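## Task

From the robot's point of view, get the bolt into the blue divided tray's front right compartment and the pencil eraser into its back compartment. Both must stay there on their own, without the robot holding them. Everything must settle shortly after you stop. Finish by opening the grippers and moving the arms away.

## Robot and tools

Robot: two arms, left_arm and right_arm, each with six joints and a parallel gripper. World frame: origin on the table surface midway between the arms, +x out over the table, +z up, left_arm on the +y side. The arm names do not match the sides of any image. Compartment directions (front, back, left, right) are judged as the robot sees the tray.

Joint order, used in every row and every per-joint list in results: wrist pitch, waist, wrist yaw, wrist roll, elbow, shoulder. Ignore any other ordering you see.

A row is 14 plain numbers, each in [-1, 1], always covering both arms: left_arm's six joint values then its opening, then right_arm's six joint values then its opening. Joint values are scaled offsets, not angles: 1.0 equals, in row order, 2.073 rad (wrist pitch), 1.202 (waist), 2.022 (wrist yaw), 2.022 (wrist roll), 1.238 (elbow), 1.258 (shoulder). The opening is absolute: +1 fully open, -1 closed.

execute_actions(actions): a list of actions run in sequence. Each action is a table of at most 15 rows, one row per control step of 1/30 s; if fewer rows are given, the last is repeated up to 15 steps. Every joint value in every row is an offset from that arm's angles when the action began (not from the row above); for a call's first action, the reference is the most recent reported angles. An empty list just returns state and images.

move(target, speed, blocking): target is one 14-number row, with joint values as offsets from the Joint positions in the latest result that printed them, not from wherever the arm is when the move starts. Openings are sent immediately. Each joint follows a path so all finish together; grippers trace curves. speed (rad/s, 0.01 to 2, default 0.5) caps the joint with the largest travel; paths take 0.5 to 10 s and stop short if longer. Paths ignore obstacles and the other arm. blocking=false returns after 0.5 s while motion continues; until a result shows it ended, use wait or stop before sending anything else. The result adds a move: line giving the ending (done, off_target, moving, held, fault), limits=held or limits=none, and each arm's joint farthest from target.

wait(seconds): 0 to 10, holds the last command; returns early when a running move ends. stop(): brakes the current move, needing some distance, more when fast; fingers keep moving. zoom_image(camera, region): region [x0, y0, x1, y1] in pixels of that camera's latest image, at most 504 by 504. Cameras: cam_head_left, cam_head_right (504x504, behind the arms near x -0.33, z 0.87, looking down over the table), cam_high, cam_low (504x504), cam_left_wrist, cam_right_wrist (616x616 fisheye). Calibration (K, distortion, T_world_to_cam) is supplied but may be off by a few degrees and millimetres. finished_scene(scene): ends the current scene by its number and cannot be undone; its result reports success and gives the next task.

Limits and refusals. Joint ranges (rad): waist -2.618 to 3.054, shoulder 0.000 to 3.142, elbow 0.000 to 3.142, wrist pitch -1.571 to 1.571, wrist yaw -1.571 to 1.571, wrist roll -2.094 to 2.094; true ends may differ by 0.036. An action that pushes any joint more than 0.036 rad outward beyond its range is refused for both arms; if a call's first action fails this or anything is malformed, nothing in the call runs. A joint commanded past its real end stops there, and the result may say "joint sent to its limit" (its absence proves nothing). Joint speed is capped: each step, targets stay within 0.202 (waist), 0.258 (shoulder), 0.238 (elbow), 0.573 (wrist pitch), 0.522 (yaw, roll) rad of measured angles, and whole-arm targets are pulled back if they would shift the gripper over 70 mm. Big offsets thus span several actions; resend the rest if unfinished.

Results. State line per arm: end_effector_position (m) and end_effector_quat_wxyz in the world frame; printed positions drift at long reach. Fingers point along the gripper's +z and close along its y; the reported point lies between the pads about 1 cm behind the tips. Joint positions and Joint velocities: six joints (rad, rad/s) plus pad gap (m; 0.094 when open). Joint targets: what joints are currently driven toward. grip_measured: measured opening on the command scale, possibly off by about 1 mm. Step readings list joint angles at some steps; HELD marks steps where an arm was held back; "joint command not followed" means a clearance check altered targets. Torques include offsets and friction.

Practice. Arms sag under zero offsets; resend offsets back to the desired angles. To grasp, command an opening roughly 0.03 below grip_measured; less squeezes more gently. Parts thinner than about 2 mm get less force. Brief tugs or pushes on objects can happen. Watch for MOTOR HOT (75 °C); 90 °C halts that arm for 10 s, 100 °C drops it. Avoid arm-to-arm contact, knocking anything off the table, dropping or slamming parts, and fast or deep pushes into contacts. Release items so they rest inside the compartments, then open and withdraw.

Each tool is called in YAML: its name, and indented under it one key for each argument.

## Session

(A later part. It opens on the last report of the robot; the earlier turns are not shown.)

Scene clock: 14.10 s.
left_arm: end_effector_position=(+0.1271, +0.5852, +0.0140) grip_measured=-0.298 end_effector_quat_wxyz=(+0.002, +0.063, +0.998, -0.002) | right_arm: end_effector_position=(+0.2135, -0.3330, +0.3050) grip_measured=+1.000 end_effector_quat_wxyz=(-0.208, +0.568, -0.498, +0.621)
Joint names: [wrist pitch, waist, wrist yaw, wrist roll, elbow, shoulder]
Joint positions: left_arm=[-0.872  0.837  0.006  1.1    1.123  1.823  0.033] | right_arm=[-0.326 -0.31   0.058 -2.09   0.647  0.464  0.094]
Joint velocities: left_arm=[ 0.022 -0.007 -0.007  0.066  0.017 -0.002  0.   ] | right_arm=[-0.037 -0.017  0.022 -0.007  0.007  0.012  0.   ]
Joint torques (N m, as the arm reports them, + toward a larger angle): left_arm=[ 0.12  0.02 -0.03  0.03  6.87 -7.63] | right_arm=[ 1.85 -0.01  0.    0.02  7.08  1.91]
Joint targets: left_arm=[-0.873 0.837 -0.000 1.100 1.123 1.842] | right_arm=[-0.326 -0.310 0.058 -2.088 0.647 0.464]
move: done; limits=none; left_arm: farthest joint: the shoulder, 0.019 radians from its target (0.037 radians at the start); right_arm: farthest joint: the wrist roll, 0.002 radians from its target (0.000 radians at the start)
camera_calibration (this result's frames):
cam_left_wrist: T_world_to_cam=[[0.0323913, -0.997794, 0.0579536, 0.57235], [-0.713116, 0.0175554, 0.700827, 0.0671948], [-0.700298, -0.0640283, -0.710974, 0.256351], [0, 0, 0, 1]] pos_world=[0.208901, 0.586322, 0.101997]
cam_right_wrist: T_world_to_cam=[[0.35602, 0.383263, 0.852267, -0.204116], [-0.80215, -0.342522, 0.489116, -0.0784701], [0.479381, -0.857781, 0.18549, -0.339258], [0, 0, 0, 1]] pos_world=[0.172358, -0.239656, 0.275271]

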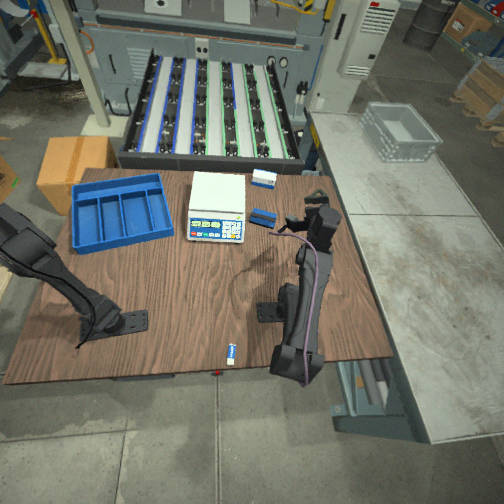

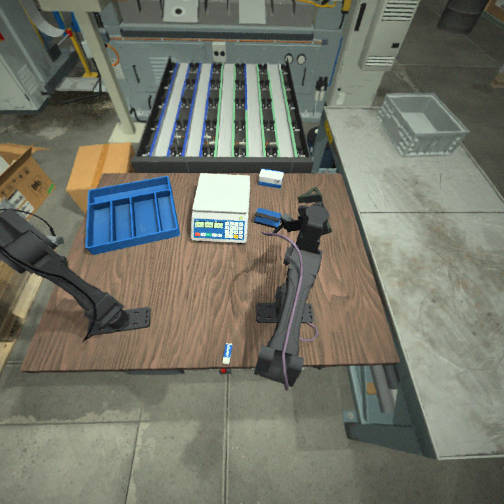

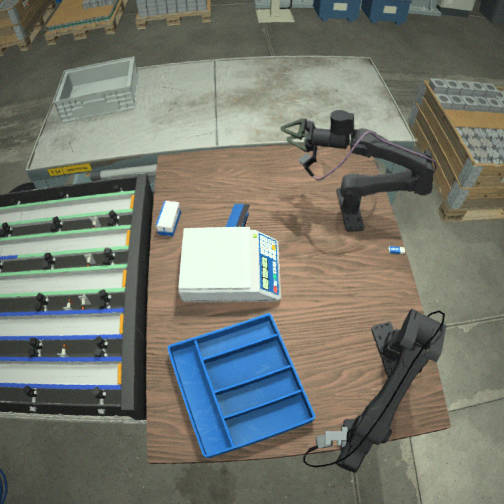

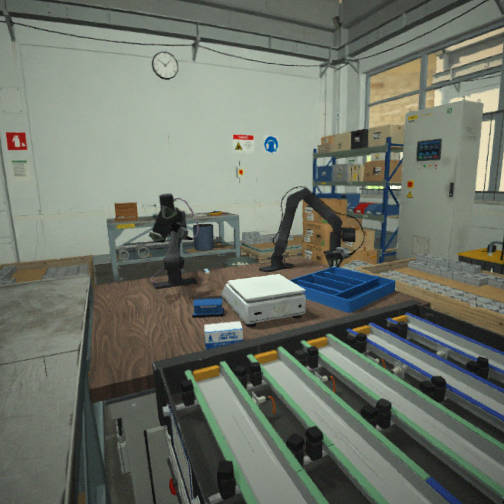

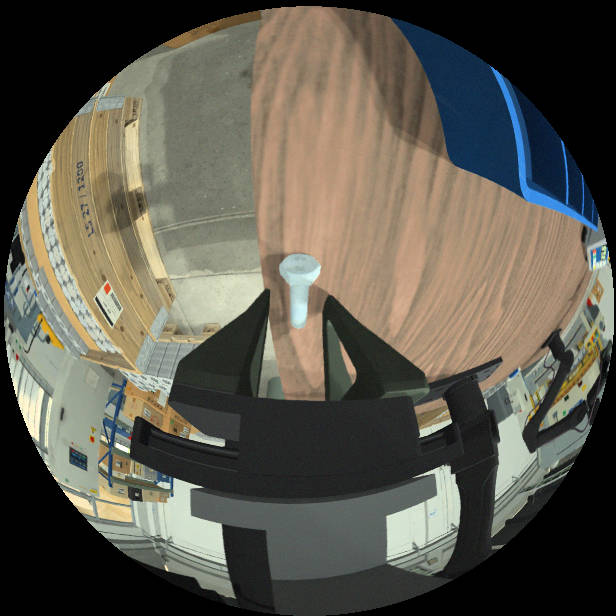

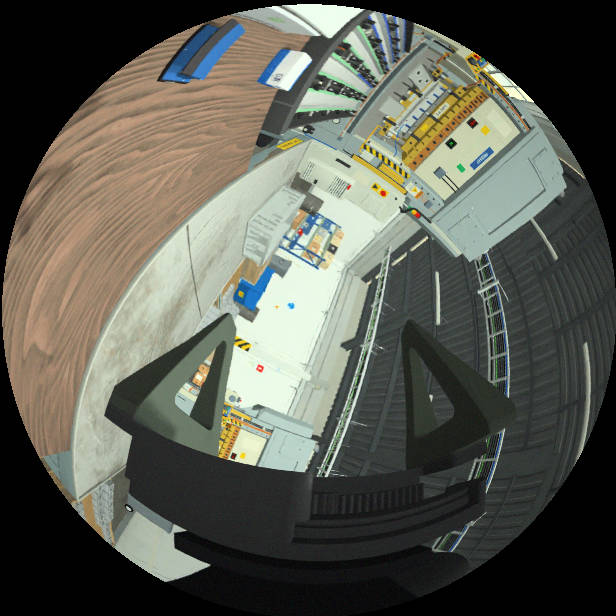

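execute_actions:
  actions:
    - [[0,0,0,0,0,0.012,-0.6,0,0,0,0,0,0,1]]
    - [[0,0,0,0,0,0.012,-0.86,0,0,0,0,0,0,1]]
    - [[0,0,0,0,0,0.012,-0.86,0,0,0,0,0,0,1]]

Scene clock: 15.77 s.
left_arm: end_effector_position=(+0.1271, +0.5852, +0.0140) grip_measured=-0.848 end_effector_quat_wxyz=(+0.002, +0.063, +0.998, -0.002) | right_arm: end_effector_position=(+0.2135, -0.3330, +0.3050) grip_measured=+1.000 end_effector_quat_wxyz=(-0.207, +0.569, -0.497, +0.621)
Joint names: [wrist pitch, waist, wrist yaw, wrist roll, elbow, shoulder]
Joint positions: left_arm=[-0.872  0.837  0.006  1.1    1.123  1.823  0.007] | right_arm=[-0.326 -0.31   0.058 -2.094  0.647  0.464  0.094]
Joint velocities: left_arm=[-0.007  0.007  0.081  0.066  0.022 -0.017  0.001] | right_arm=[-0.037 -0.022 -0.022  0.007 -0.012  0.007  0.   ]
Joint torques (N m, as the arm reports them, + toward a larger angle): left_arm=[ 0.21  0.    0.05  0.04  7.05 -8.09] | right_arm=[ 1.84 -0.01  0.    0.02  7.09  1.9 ]
Joint targets: left_arm=[-0.872 0.837 0.006 1.100 1.123 1.838] | right_arm=[-0.326 -0.310 0.058 -2.093 0.647 0.464]
Step readings (joint positions; steps 1 to 15: 1st action; 16 to 30: 2nd action; 31 to 45: 3rd action):
0: left_arm=[-0.872 0.837 0.006 1.100 1.123 1.823] | right_arm=[-0.326 -0.310 0.058 -2.090 0.647 0.464]
1: left_arm=[-0.872 0.837 0.006 1.100 1.123 1.823] | right_arm=[-0.326 -0.310 0.058 -2.090 0.647 0.464]
2: left_arm=[-0.872 0.837 0.006 1.100 1.123 1.823] | right_arm=[-0.326 -0.310 0.058 -2.090 0.647 0.464]
4: left_arm=[-0.872 0.837 0.006 1.100 1.123 1.823] | right_arm=[-0.326 -0.310 0.058 -2.091 0.647 0.464]
8: left_arm=[-0.872 0.837 0.006 1.100 1.123 1.823] | right_arm=[-0.326 -0.310 0.058 -2.091 0.647 0.464]
15: left_arm=[-0.872 0.837 0.006 1.100 1.123 1.823] | right_arm=[-0.326 -0.310 0.058 -2.091 0.647 0.464]
16: left_arm=[-0.872 0.837 0.006 1.100 1.123 1.823] | right_arm=[-0.326 -0.310 0.058 -2.091 0.647 0.464]
17: left_arm=[-0.872 0.837 0.006 1.100 1.123 1.823] | right_arm=[-0.326 -0.310 0.058 -2.092 0.647 0.464]
19: left_arm=[-0.872 0.837 0.006 1.100 1.123 1.823] | right_arm=[-0.326 -0.310 0.058 -2.092 0.647 0.464]
23: left_arm=[-0.872 0.837 0.006 1.100 1.123 1.823] | right_arm=[-0.326 -0.310 0.058 -2.093 0.647 0.464]
30: left_arm=[-0.872 0.837 0.006 1.100 1.123 1.823] | right_arm=[-0.326 -0.310 0.058 -2.093 0.647 0.464]
31: left_arm=[-0.872 0.837 0.006 1.100 1.123 1.823] | right_arm=[-0.326 -0.310 0.058 -2.093 0.647 0.464]
32: left_arm=[-0.872 0.837 0.006 1.100 1.123 1.823] | right_arm=[-0.326 -0.310 0.058 -2.093 0.647 0.464]
34: left_arm=[-0.872 0.837 0.006 1.100 1.123 1.823] | right_arm=[-0.326 -0.310 0.058 -2.094 0.647 0.464]
38: left_arm=[-0.872 0.837 0.006 1.100 1.123 1.823] | right_arm=[-0.326 -0.310 0.058 -2.094 0.647 0.464]
45: Joint positions above
camera_calibration (this result's frames):
cam_left_wrist: T_world_to_cam=[[0.0323913, -0.997794, 0.0579536, 0.57235], [-0.713116, 0.0175554, 0.700827, 0.0671948], [-0.700298, -0.0640283, -0.710974, 0.256351], [0, 0, 0, 1]] pos_world=[0.208901, 0.586322, 0.101997]
cam_right_wrist: T_world_to_cam=[[0.357152, 0.386738, 0.850221, -0.202577], [-0.80116, -0.341122, 0.491709, -0.0790059], [0.480192, -0.856778, 0.188007, -0.339865], [0, 0, 0, 1]] pos_world=[0.172255, -0.239795, 0.27498]

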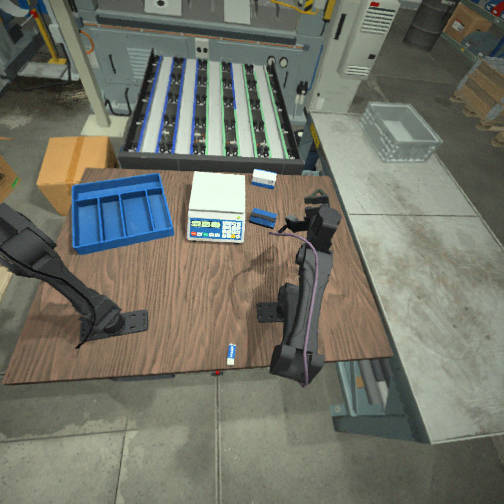

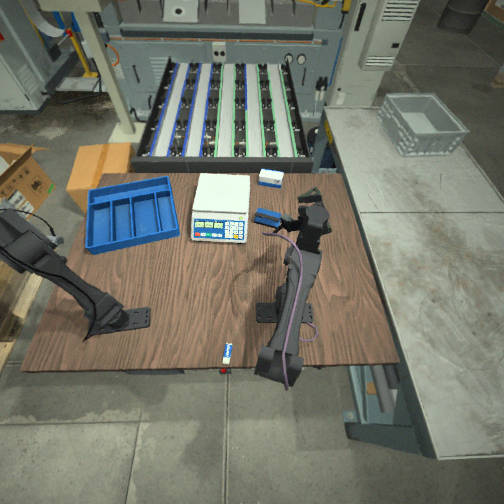

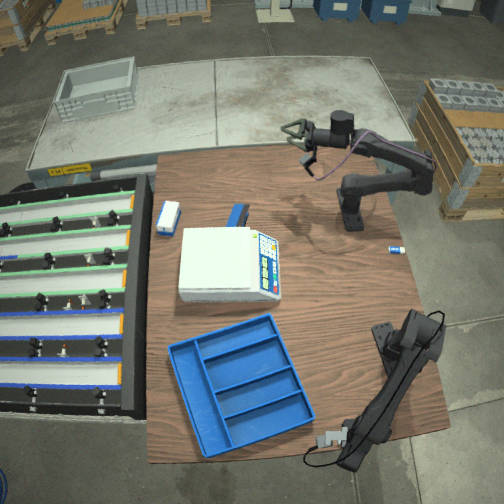

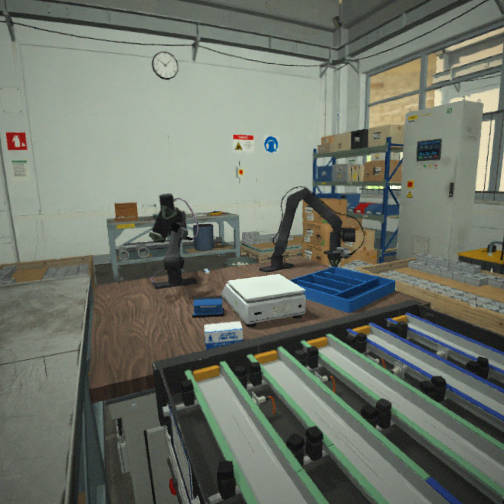

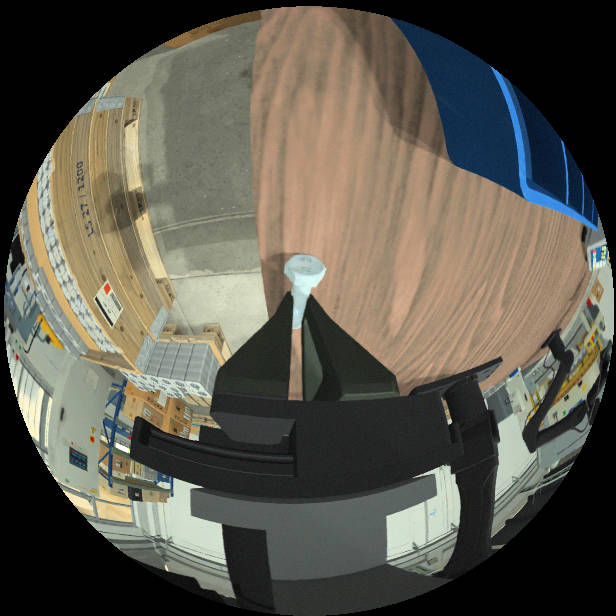

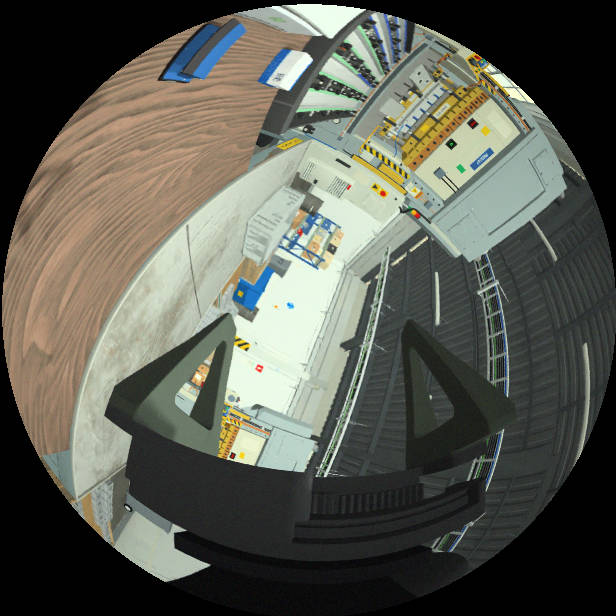

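execute_actions:
  actions:
    - [[0,0,0,0,0,0.012,-0.885,0,0,0,0,0,0,1]]

zoom_image:
  camera: "cam_left_wrist"
  region: [220, 220, 400, 400]

Scene clock: 16.37 s.
left_arm: end_effector_position=(+0.1271, +0.5852, +0.0140) grip_measured=-0.868 end_effector_quat_wxyz=(+0.002, +0.063, +0.998, -0.002) | right_arm: end_effector_position=(+0.2135, -0.3330, +0.3050) grip_measured=+1.000 end_effector_quat_wxyz=(-0.207, +0.570, -0.496, +0.621)
Joint names: [wrist pitch, waist, wrist yaw, wrist roll, elbow, shoulder]
Joint positions: left_arm=[-0.872  0.837  0.006  1.1    1.123  1.823  0.006] | right_arm=[-0.326 -0.31   0.058 -2.096  0.647  0.464  0.094]
Joint velocities: left_arm=[ 0.081 -0.002  0.037 -0.007 -0.007 -0.002 -0.001] | right_arm=[ 0.007  0.012 -0.022 -0.051 -0.017 -0.012  0.   ]
Joint torques (N m, as the arm reports them, + toward a larger angle): left_arm=[ 0.21  0.04  0.05  0.04  7.05 -7.81] | right_arm=[ 1.85 -0.03  0.    0.02  7.11  1.88]
Joint targets: left_arm=[-0.872 0.837 0.006 1.100 1.123 1.838] | right_arm=[-0.326 -0.310 0.058 -2.094 0.647 0.464]
Step readings (joint positions):
0: left_arm=[-0.872 0.837 0.006 1.100 1.123 1.823] | right_arm=[-0.326 -0.310 0.058 -2.094 0.647 0.464]
1: left_arm=[-0.872 0.837 0.006 1.100 1.123 1.823] | right_arm=[-0.326 -0.310 0.058 -2.094 0.647 0.464]
2: left_arm=[-0.872 0.837 0.006 1.100 1.123 1.823] | right_arm=[-0.326 -0.310 0.058 -2.095 0.647 0.464]
4: left_arm=[-0.872 0.837 0.006 1.100 1.123 1.823] | right_arm=[-0.326 -0.310 0.058 -2.095 0.647 0.464]
8: left_arm=[-0.872 0.837 0.006 1.100 1.123 1.823] | right_arm=[-0.326 -0.310 0.058 -2.096 0.647 0.464]
15: Joint positions above
camera_calibration (this result's frames):
cam_left_wrist: T_world_to_cam=[[0.0323913, -0.997794, 0.0579536, 0.57235], [-0.713116, 0.0175554, 0.700827, 0.0671948], [-0.700298, -0.0640283, -0.710974, 0.256351], [0, 0, 0, 1]] pos_world=[0.208901, 0.586322, 0.101997]
cam_right_wrist: T_world_to_cam=[[0.357563, 0.388, 0.849473, -0.202016], [-0.8008, -0.34061, 0.49265, -0.0791995], [0.480487, -0.856411, 0.188921, -0.340085], [0, 0, 0, 1]] pos_world=[0.172217, -0.239846, 0.274874]

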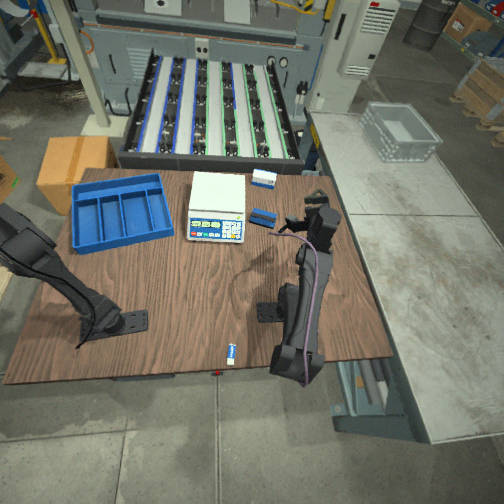

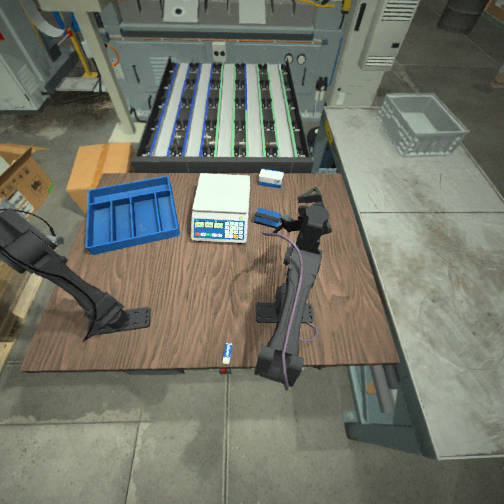

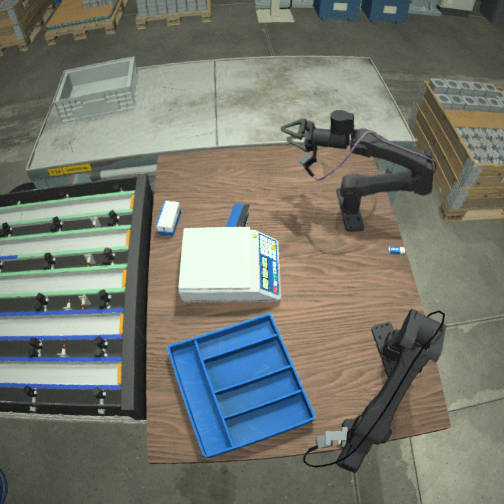

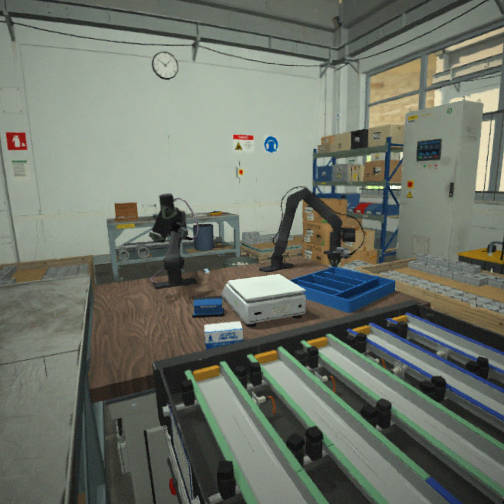

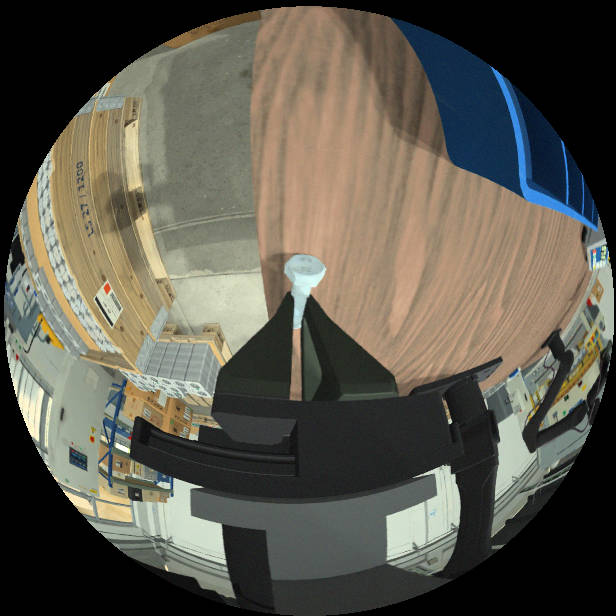

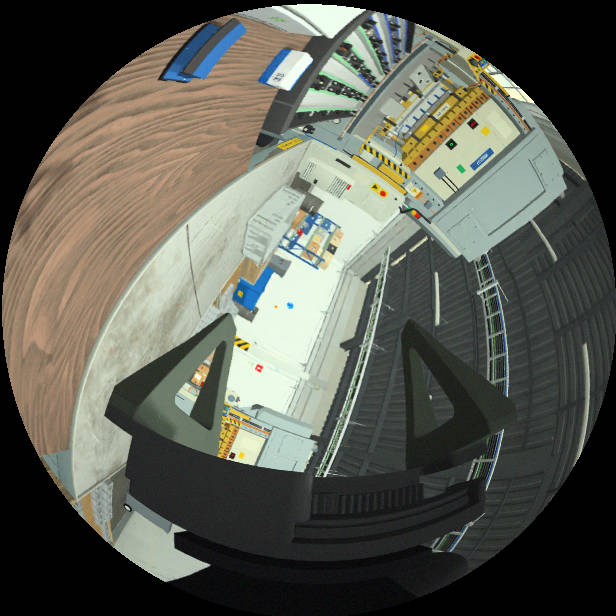

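Region (220, 220, 400, 400) of cam_left_wrist's 616x616 image, scaled by 2.800, with more detail than that image has.

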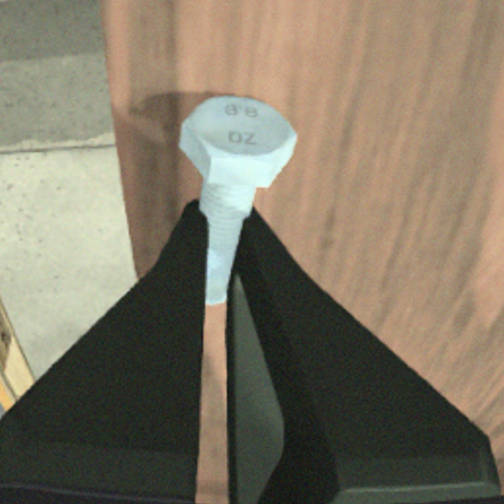

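execute_actions:
  actions:
    - [[0,0,0,0,0,0.012,-0.6,0,0,0,0,0,0,1]]
    - [[0,0,0,0,0,0.018,-0.6,0,0,0,0,0,0,1],[0,0,0,0,0,0.022,-0.6,0,0,0,0,0,0,1],[0,0,0,0,0,0.025,-0.6,0,0,0,0,0,0,1],[0,0,0,0,0,0.028,-0.6,0,0,0,0,0,0,1],[0,0,0,0,0,0.030,-0.6,0,0,0,0,0,0,1],[0,0,0,0,0,0.032,-0.6,0,0,0,0,0,0,1]]

Scene clock: 17.77 s.
left_arm: end_effector_position=(+0.1269, +0.5850, +0.0135) grip_measured=-0.602 end_effector_quat_wxyz=(+0.002, +0.063, +0.998, -0.003) | right_arm: end_effector_position=(+0.2135, -0.3330, +0.3050) grip_measured=+1.000 end_effector_quat_wxyz=(-0.206, +0.571, -0.496, +0.622)
Joint names: [wrist pitch, waist, wrist yaw, wrist roll, elbow, shoulder]
Joint positions: left_arm=[-0.872  0.837  0.006  1.1    1.123  1.825  0.019] | right_arm=[-0.326 -0.31   0.058 -2.099  0.647  0.464  0.094]
Joint velocities: left_arm=[-0.066 -0.012 -0.037  0.007 -0.022  0.007 -0.   ] | right_arm=[-0.022  0.012 -0.022  0.022 -0.007 -0.012  0.   ]
Joint torques (N m, as the arm reports them, + toward a larger angle): left_arm=[ 0.13  0.01  0.02  0.03  6.9  -5.69] | right_arm=[ 1.85 -0.03  0.    0.01  7.11  1.88]
Joint targets: left_arm=[-0.872 0.837 0.006 1.100 1.123 1.863] | right_arm=[-0.326 -0.310 0.058 -2.097 0.647 0.464]
Step readings (joint positions; steps 1 to 15: 1st action; 16 to 30: 2nd action):
0: left_arm=[-0.872 0.837 0.006 1.100 1.123 1.823] | right_arm=[-0.326 -0.310 0.058 -2.096 0.647 0.464]
1: left_arm=[-0.872 0.837 0.006 1.100 1.123 1.823] | right_arm=[-0.326 -0.310 0.058 -2.096 0.647 0.464]
2: left_arm=[-0.872 0.837 0.006 1.100 1.123 1.823] | right_arm=[-0.326 -0.310 0.058 -2.096 0.647 0.464]
4: left_arm=[-0.872 0.837 0.006 1.100 1.123 1.823] | right_arm=[-0.326 -0.310 0.058 -2.096 0.647 0.464]
8: left_arm=[-0.872 0.837 0.006 1.100 1.123 1.823] | right_arm=[-0.326 -0.310 0.058 -2.097 0.647 0.464]
15: left_arm=[-0.872 0.837 0.006 1.100 1.123 1.823] | right_arm=[-0.326 -0.310 0.058 -2.097 0.647 0.464]
16: left_arm=[-0.872 0.837 0.006 1.100 1.123 1.823] | right_arm=[-0.326 -0.310 0.058 -2.097 0.647 0.464]
17: left_arm=[-0.872 0.837 0.006 1.100 1.123 1.823] | right_arm=[-0.326 -0.310 0.058 -2.097 0.647 0.464]
19: left_arm=[-0.872 0.837 0.006 1.100 1.123 1.824] | right_arm=[-0.326 -0.310 0.058 -2.098 0.647 0.464]
23: left_arm=[-0.872 0.837 0.006 1.100 1.123 1.825] | right_arm=[-0.326 -0.310 0.058 -2.098 0.647 0.464]
30: Joint positions above
camera_calibration (this result's frames):
cam_left_wrist: T_world_to_cam=[[0.0324543, -0.997701, 0.0594924, 0.572087], [-0.712363, 0.0186613, 0.701563, 0.0666553], [-0.70106, -0.065149, -0.71012, 0.256662], [0, 0, 0, 1]] pos_world=[0.208852, 0.58625, 0.101463]
cam_right_wrist: T_world_to_cam=[[0.358382, 0.390522, 0.847971, -0.200893], [-0.800077, -0.339582, 0.49453, -0.0795848], [0.48108, -0.855673, 0.190748, -0.340523], [0, 0, 0, 1]] pos_world=[0.172141, -0.239948, 0.274663]

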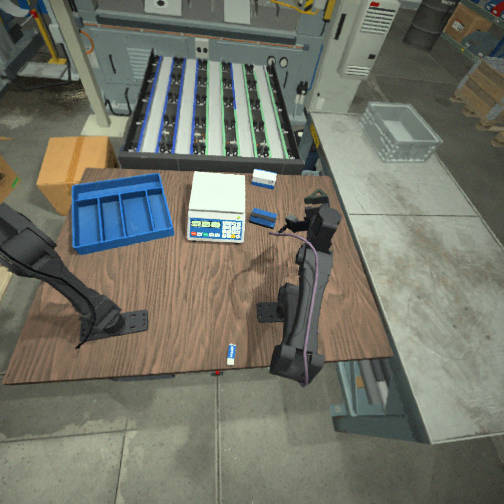

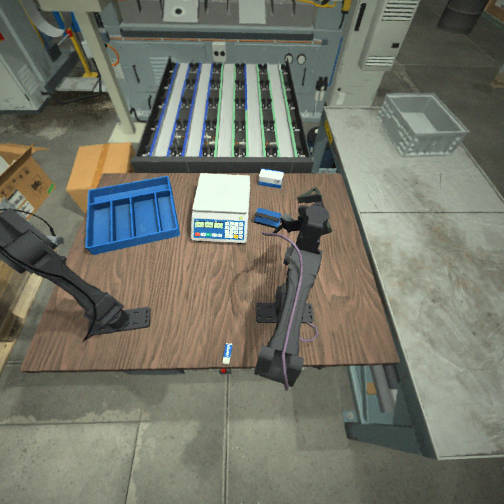

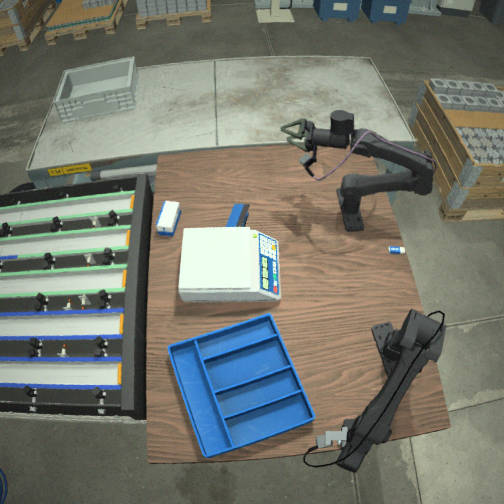

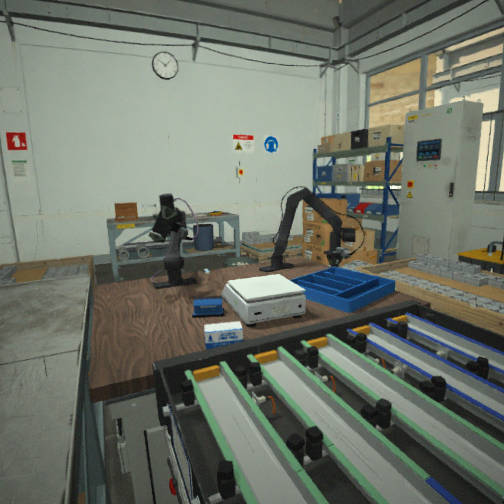

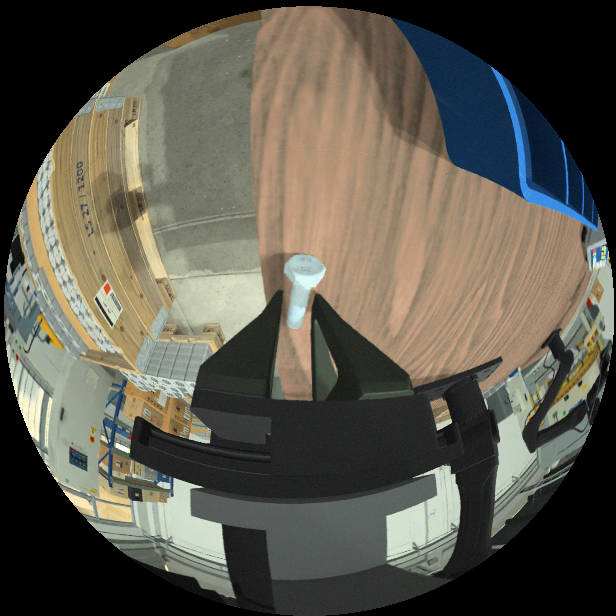

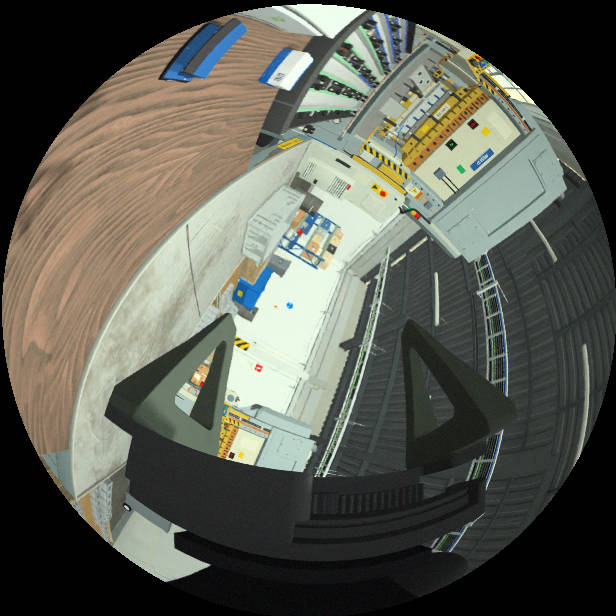

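zoom_image:
  camera: "cam_left_wrist"
  region: [240, 230, 360, 350]

zoom_image:
  camera: "cam_low"
  region: [290, 210, 390, 290]

Region (240, 230, 360, 350) of cam_left_wrist's 616x616 image, scaled by 4.200, with more detail than that image has.

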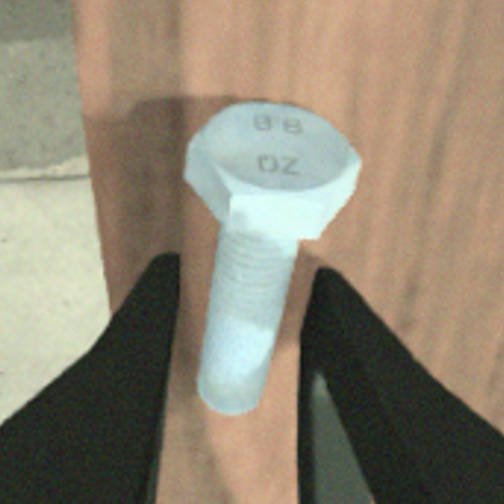

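Region (290, 210, 390, 290) of cam_low's 504x504 image, scaled by 5.040, with more detail than that image has; it fills the top 403 rows of this view, and the rest is white.

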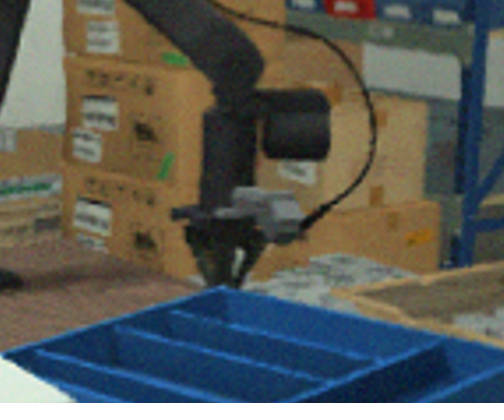

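execute_actions:
  actions:
    - [[0,0,0,0,0,0.030,-0.6,0,0,0,0,0,0,1],[0,0,0,0,0,0.033,-0.6,0,0,0,0,0,0,1],[0,0,0,0,0,0.036,-0.6,0,0,0,0,0,0,1],[0,0,0,0,0,0.038,-0.6,0,0,0,0,0,0,1],[0,0,0,0,0,0.040,-0.6,0,0,0,0,0,0,1]]

Scene clock: 18.73 s.
left_arm: end_effector_position=(+0.1268, +0.5848, +0.0132) grip_measured=-0.602 end_effector_quat_wxyz=(+0.001, +0.063, +0.998, -0.003) | right_arm: end_effector_position=(+0.2135, -0.3330, +0.3050) grip_measured=+1.000 end_effector_quat_wxyz=(-0.205, +0.571, -0.495, +0.622)
Joint names: [wrist pitch, waist, wrist yaw, wrist roll, elbow, shoulder]
Joint positions: left_arm=[-0.873  0.837  0.006  1.1    1.123  1.826  0.019] | right_arm=[-0.326 -0.31   0.058 -2.1    0.647  0.464  0.094]
Joint velocities: left_arm=[-0.051 -0.002 -0.081  0.007 -0.012  0.027 -0.   ] | right_arm=[-0.037  0.007  0.007  0.007 -0.007 -0.017  0.   ]
Joint torques (N m, as the arm reports them, + toward a larger angle): left_arm=[ 0.12 -0.1   0.02  0.05  6.94 -4.87] | right_arm=[ 1.86 -0.02  0.    0.03  7.08  1.88]
Joint targets: left_arm=[-0.872 0.837 0.006 1.100 1.123 1.875] | right_arm=[-0.326 -0.310 0.058 -2.098 0.647 0.464]
Step readings (joint positions):
0: left_arm=[-0.872 0.837 0.006 1.100 1.123 1.825] | right_arm=[-0.326 -0.310 0.058 -2.099 0.647 0.464]
1: left_arm=[-0.872 0.837 0.006 1.100 1.123 1.825] | right_arm=[-0.326 -0.310 0.058 -2.099 0.647 0.464]
2: left_arm=[-0.872 0.837 0.006 1.100 1.123 1.825] | right_arm=[-0.326 -0.310 0.058 -2.099 0.647 0.464]
4: left_arm=[-0.873 0.837 0.006 1.100 1.123 1.826] | right_arm=[-0.326 -0.310 0.058 -2.099 0.647 0.464]
8: left_arm=[-0.873 0.837 0.006 1.100 1.123 1.826] | right_arm=[-0.326 -0.310 0.058 -2.100 0.647 0.464]
15: Joint positions above
camera_calibration (this result's frames):
cam_left_wrist: T_world_to_cam=[[0.0325059, -0.997625, 0.0607233, 0.571866], [-0.711761, 0.0195468, 0.70215, 0.0662037], [-0.701669, -0.0660445, -0.709435, 0.256921], [0, 0, 0, 1]] pos_world=[0.208806, 0.586182, 0.101059]
cam_right_wrist: T_world_to_cam=[[0.358688, 0.391466, 0.847406, -0.200472], [-0.799806, -0.339195, 0.495234, -0.0797286], [0.481303, -0.855395, 0.191432, -0.340686], [0, 0, 0, 1]] pos_world=[0.172113, -0.239987, 0.274584]

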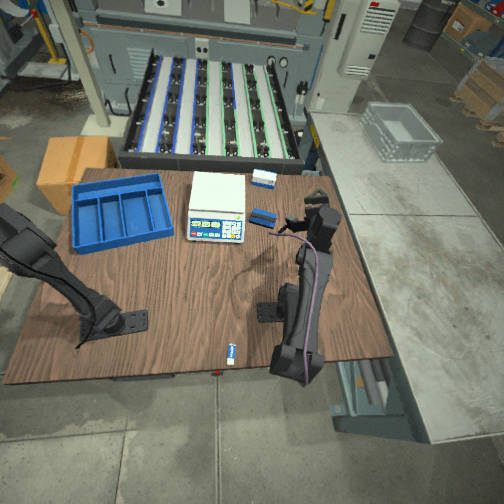

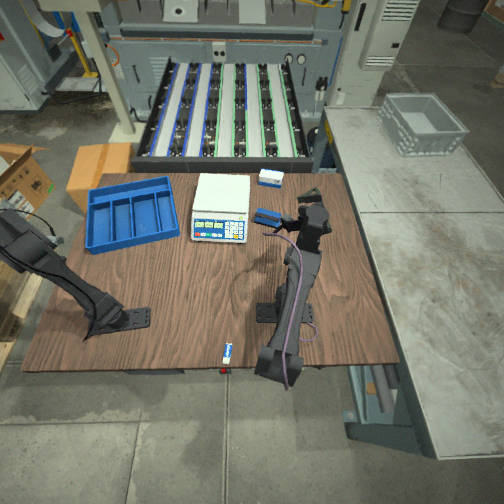

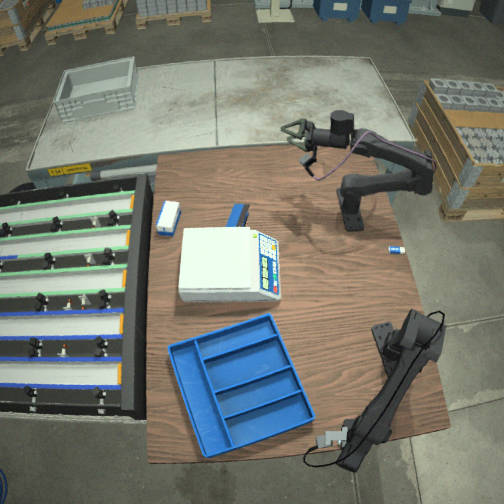

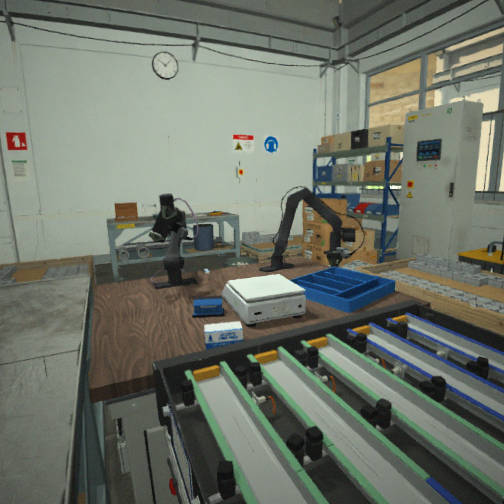

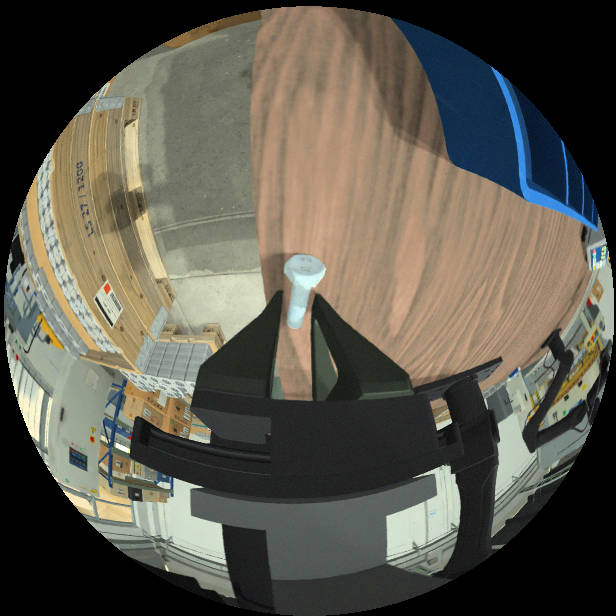

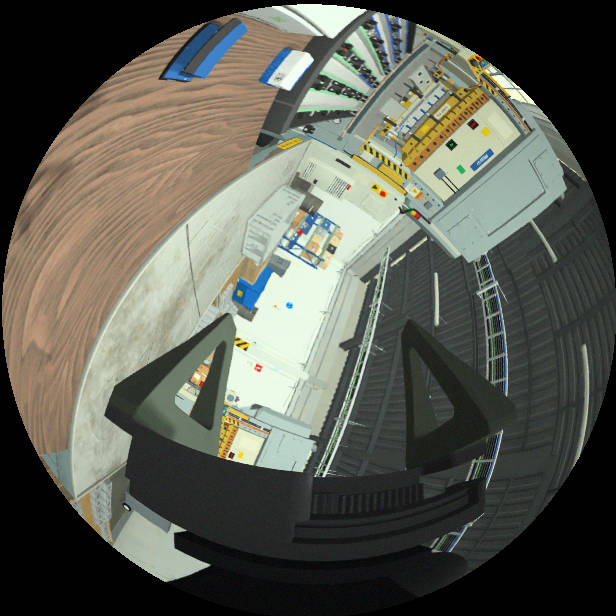

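execute_actions:
  actions:
    - [[0,0,0,0,0,0.008,-0.8,0,0,0,0,0,0,1]]
    - [[0,0,0,0,0,0.008,-0.9,0,0,0,0,0,0,1]]
    - [[0,0,0,0,0,0.008,-0.9,0,0,0,0,0,0,1]]

zoom_image:
  camera: "cam_left_wrist"
  region: [240, 230, 360, 350]

Scene clock: 20.43 s.
left_arm: end_effector_position=(+0.1273, +0.5879, +0.0132) grip_measured=-0.875 end_effector_quat_wxyz=(+0.001, +0.063, +0.998, +0.003) | right_arm: end_effector_position=(+0.2135, -0.3330, +0.3050) grip_measured=+1.000 end_effector_quat_wxyz=(-0.204, +0.572, -0.494, +0.622)
Joint names: [wrist pitch, waist, wrist yaw, wrist roll, elbow, shoulder]
Joint positions: left_arm=[-0.861  0.837 -0.002  1.1    1.123  1.826  0.006] | right_arm=[-0.326 -0.31   0.058 -2.104  0.647  0.464  0.094]
Joint velocities: left_arm=[-0.007  0.002 -0.125 -0.051  0.012 -0.027  0.001] | right_arm=[ 0.037  0.007  0.022 -0.007 -0.007 -0.012  0.   ]
Joint torques (N m, as the arm reports them, + toward a larger angle): left_arm=[ 0.21 -0.08 -0.01  0.05  7.08 -8.62] | right_arm=[ 1.85 -0.03  0.01  0.02  7.11  1.88]
Joint targets: left_arm=[-0.861 0.837 -0.002 1.100 1.123 1.836] | right_arm=[-0.326 -0.310 0.058 -2.103 0.647 0.464]
Step readings (joint positions; steps 1 to 15: 1st action; 16 to 30: 2nd action; 31 to 45: 3rd action):
0: left_arm=[-0.873 0.837 0.006 1.100 1.123 1.826] | right_arm=[-0.326 -0.310 0.058 -2.100 0.647 0.464]
1: left_arm=[-0.871 0.837 0.004 1.100 1.123 1.826] | right_arm=[-0.326 -0.310 0.058 -2.100 0.647 0.464]
2: left_arm=[-0.867 0.837 0.002 1.100 1.123 1.826] | right_arm=[-0.326 -0.310 0.058 -2.101 0.647 0.464]
4: left_arm=[-0.864 0.837 0.000 1.100 1.123 1.826] | right_arm=[-0.326 -0.310 0.058 -2.101 0.647 0.464]
8: left_arm=[-0.864 0.837 -0.000 1.100 1.123 1.826] | right_arm=[-0.326 -0.310 0.058 -2.101 0.647 0.464]
15: left_arm=[-0.864 0.837 -0.000 1.100 1.123 1.826] | right_arm=[-0.326 -0.310 0.058 -2.101 0.647 0.464]
16: left_arm=[-0.863 0.837 -0.001 1.100 1.123 1.826] | right_arm=[-0.326 -0.310 0.058 -2.102 0.647 0.464]
17: left_arm=[-0.862 0.837 -0.002 1.100 1.123 1.826] | right_arm=[-0.326 -0.310 0.058 -2.102 0.647 0.464]
19: left_arm=[-0.862 0.837 -0.002 1.100 1.123 1.826] | right_arm=[-0.326 -0.310 0.058 -2.102 0.647 0.464]
23: left_arm=[-0.862 0.837 -0.002 1.100 1.123 1.826] | right_arm=[-0.326 -0.310 0.058 -2.102 0.647 0.464]
30: left_arm=[-0.862 0.837 -0.002 1.100 1.123 1.826] | right_arm=[-0.326 -0.310 0.058 -2.103 0.647 0.464]
31: left_arm=[-0.861 0.837 -0.002 1.100 1.123 1.826] | right_arm=[-0.326 -0.310 0.058 -2.103 0.647 0.464]
32: left_arm=[-0.861 0.837 -0.002 1.100 1.123 1.826] | right_arm=[-0.326 -0.310 0.058 -2.103 0.647 0.464]
34: left_arm=[-0.861 0.837 -0.002 1.100 1.123 1.826] | right_arm=[-0.326 -0.310 0.058 -2.104 0.647 0.464]
38: left_arm=[-0.861 0.837 -0.002 1.100 1.123 1.826] | right_arm=[-0.326 -0.310 0.058 -2.104 0.647 0.464]
45: Joint positions above
camera_calibration (this result's frames):
cam_left_wrist: T_world_to_cam=[[0.032492, -0.998356, 0.0472256, 0.57553], [-0.712072, 0.0100338, 0.702034, 0.0721569], [-0.701354, -0.0564385, -0.710575, 0.251825], [0, 0, 0, 1]] pos_world=[0.209299, 0.588072, 0.101104]
cam_right_wrist: T_world_to_cam=[[0.359808, 0.394925, 0.845324, -0.198925], [-0.798809, -0.337769, 0.497811, -0.0802528], [0.482122, -0.854369, 0.193937, -0.341283], [0, 0, 0, 1]] pos_world=[0.172008, -0.240129, 0.274294]

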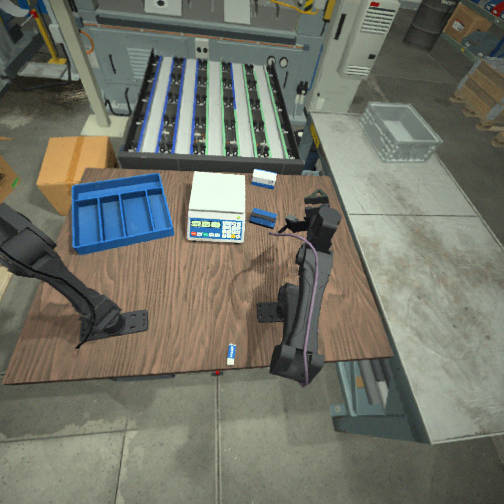

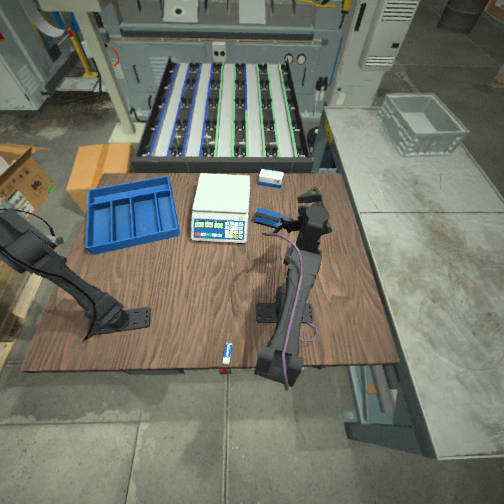

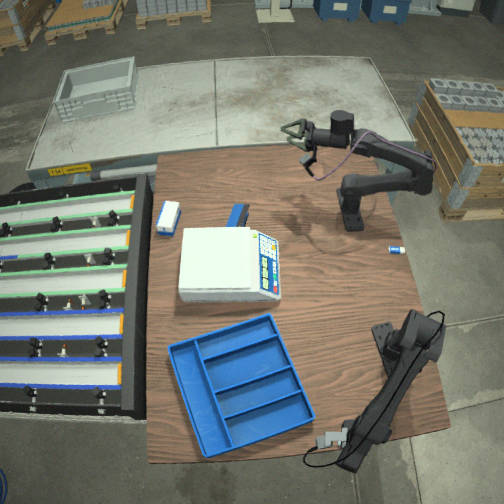

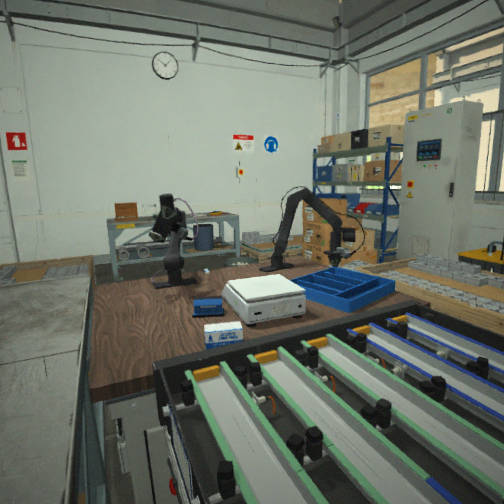

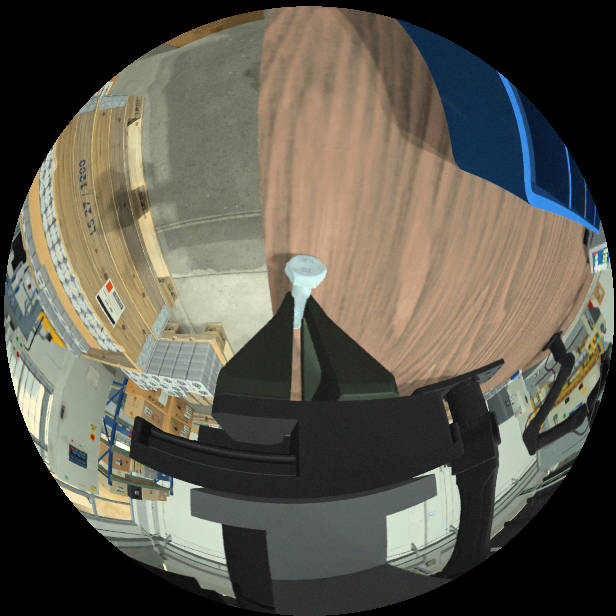

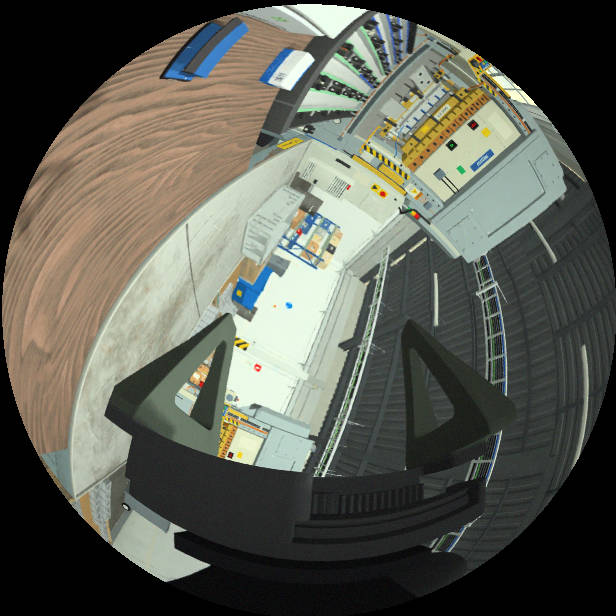

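Region (240, 230, 360, 350) of cam_left_wrist's 616x616 image, scaled by 4.200, with more detail than that image has.

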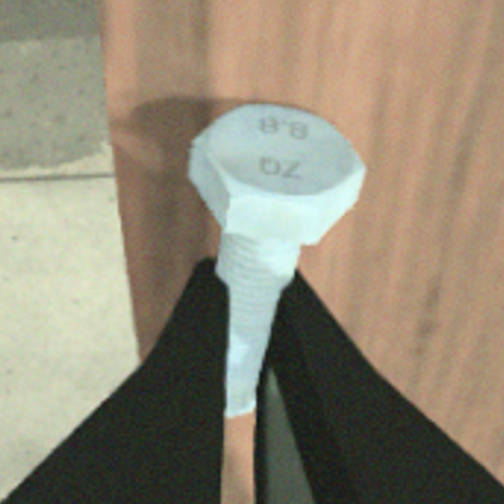

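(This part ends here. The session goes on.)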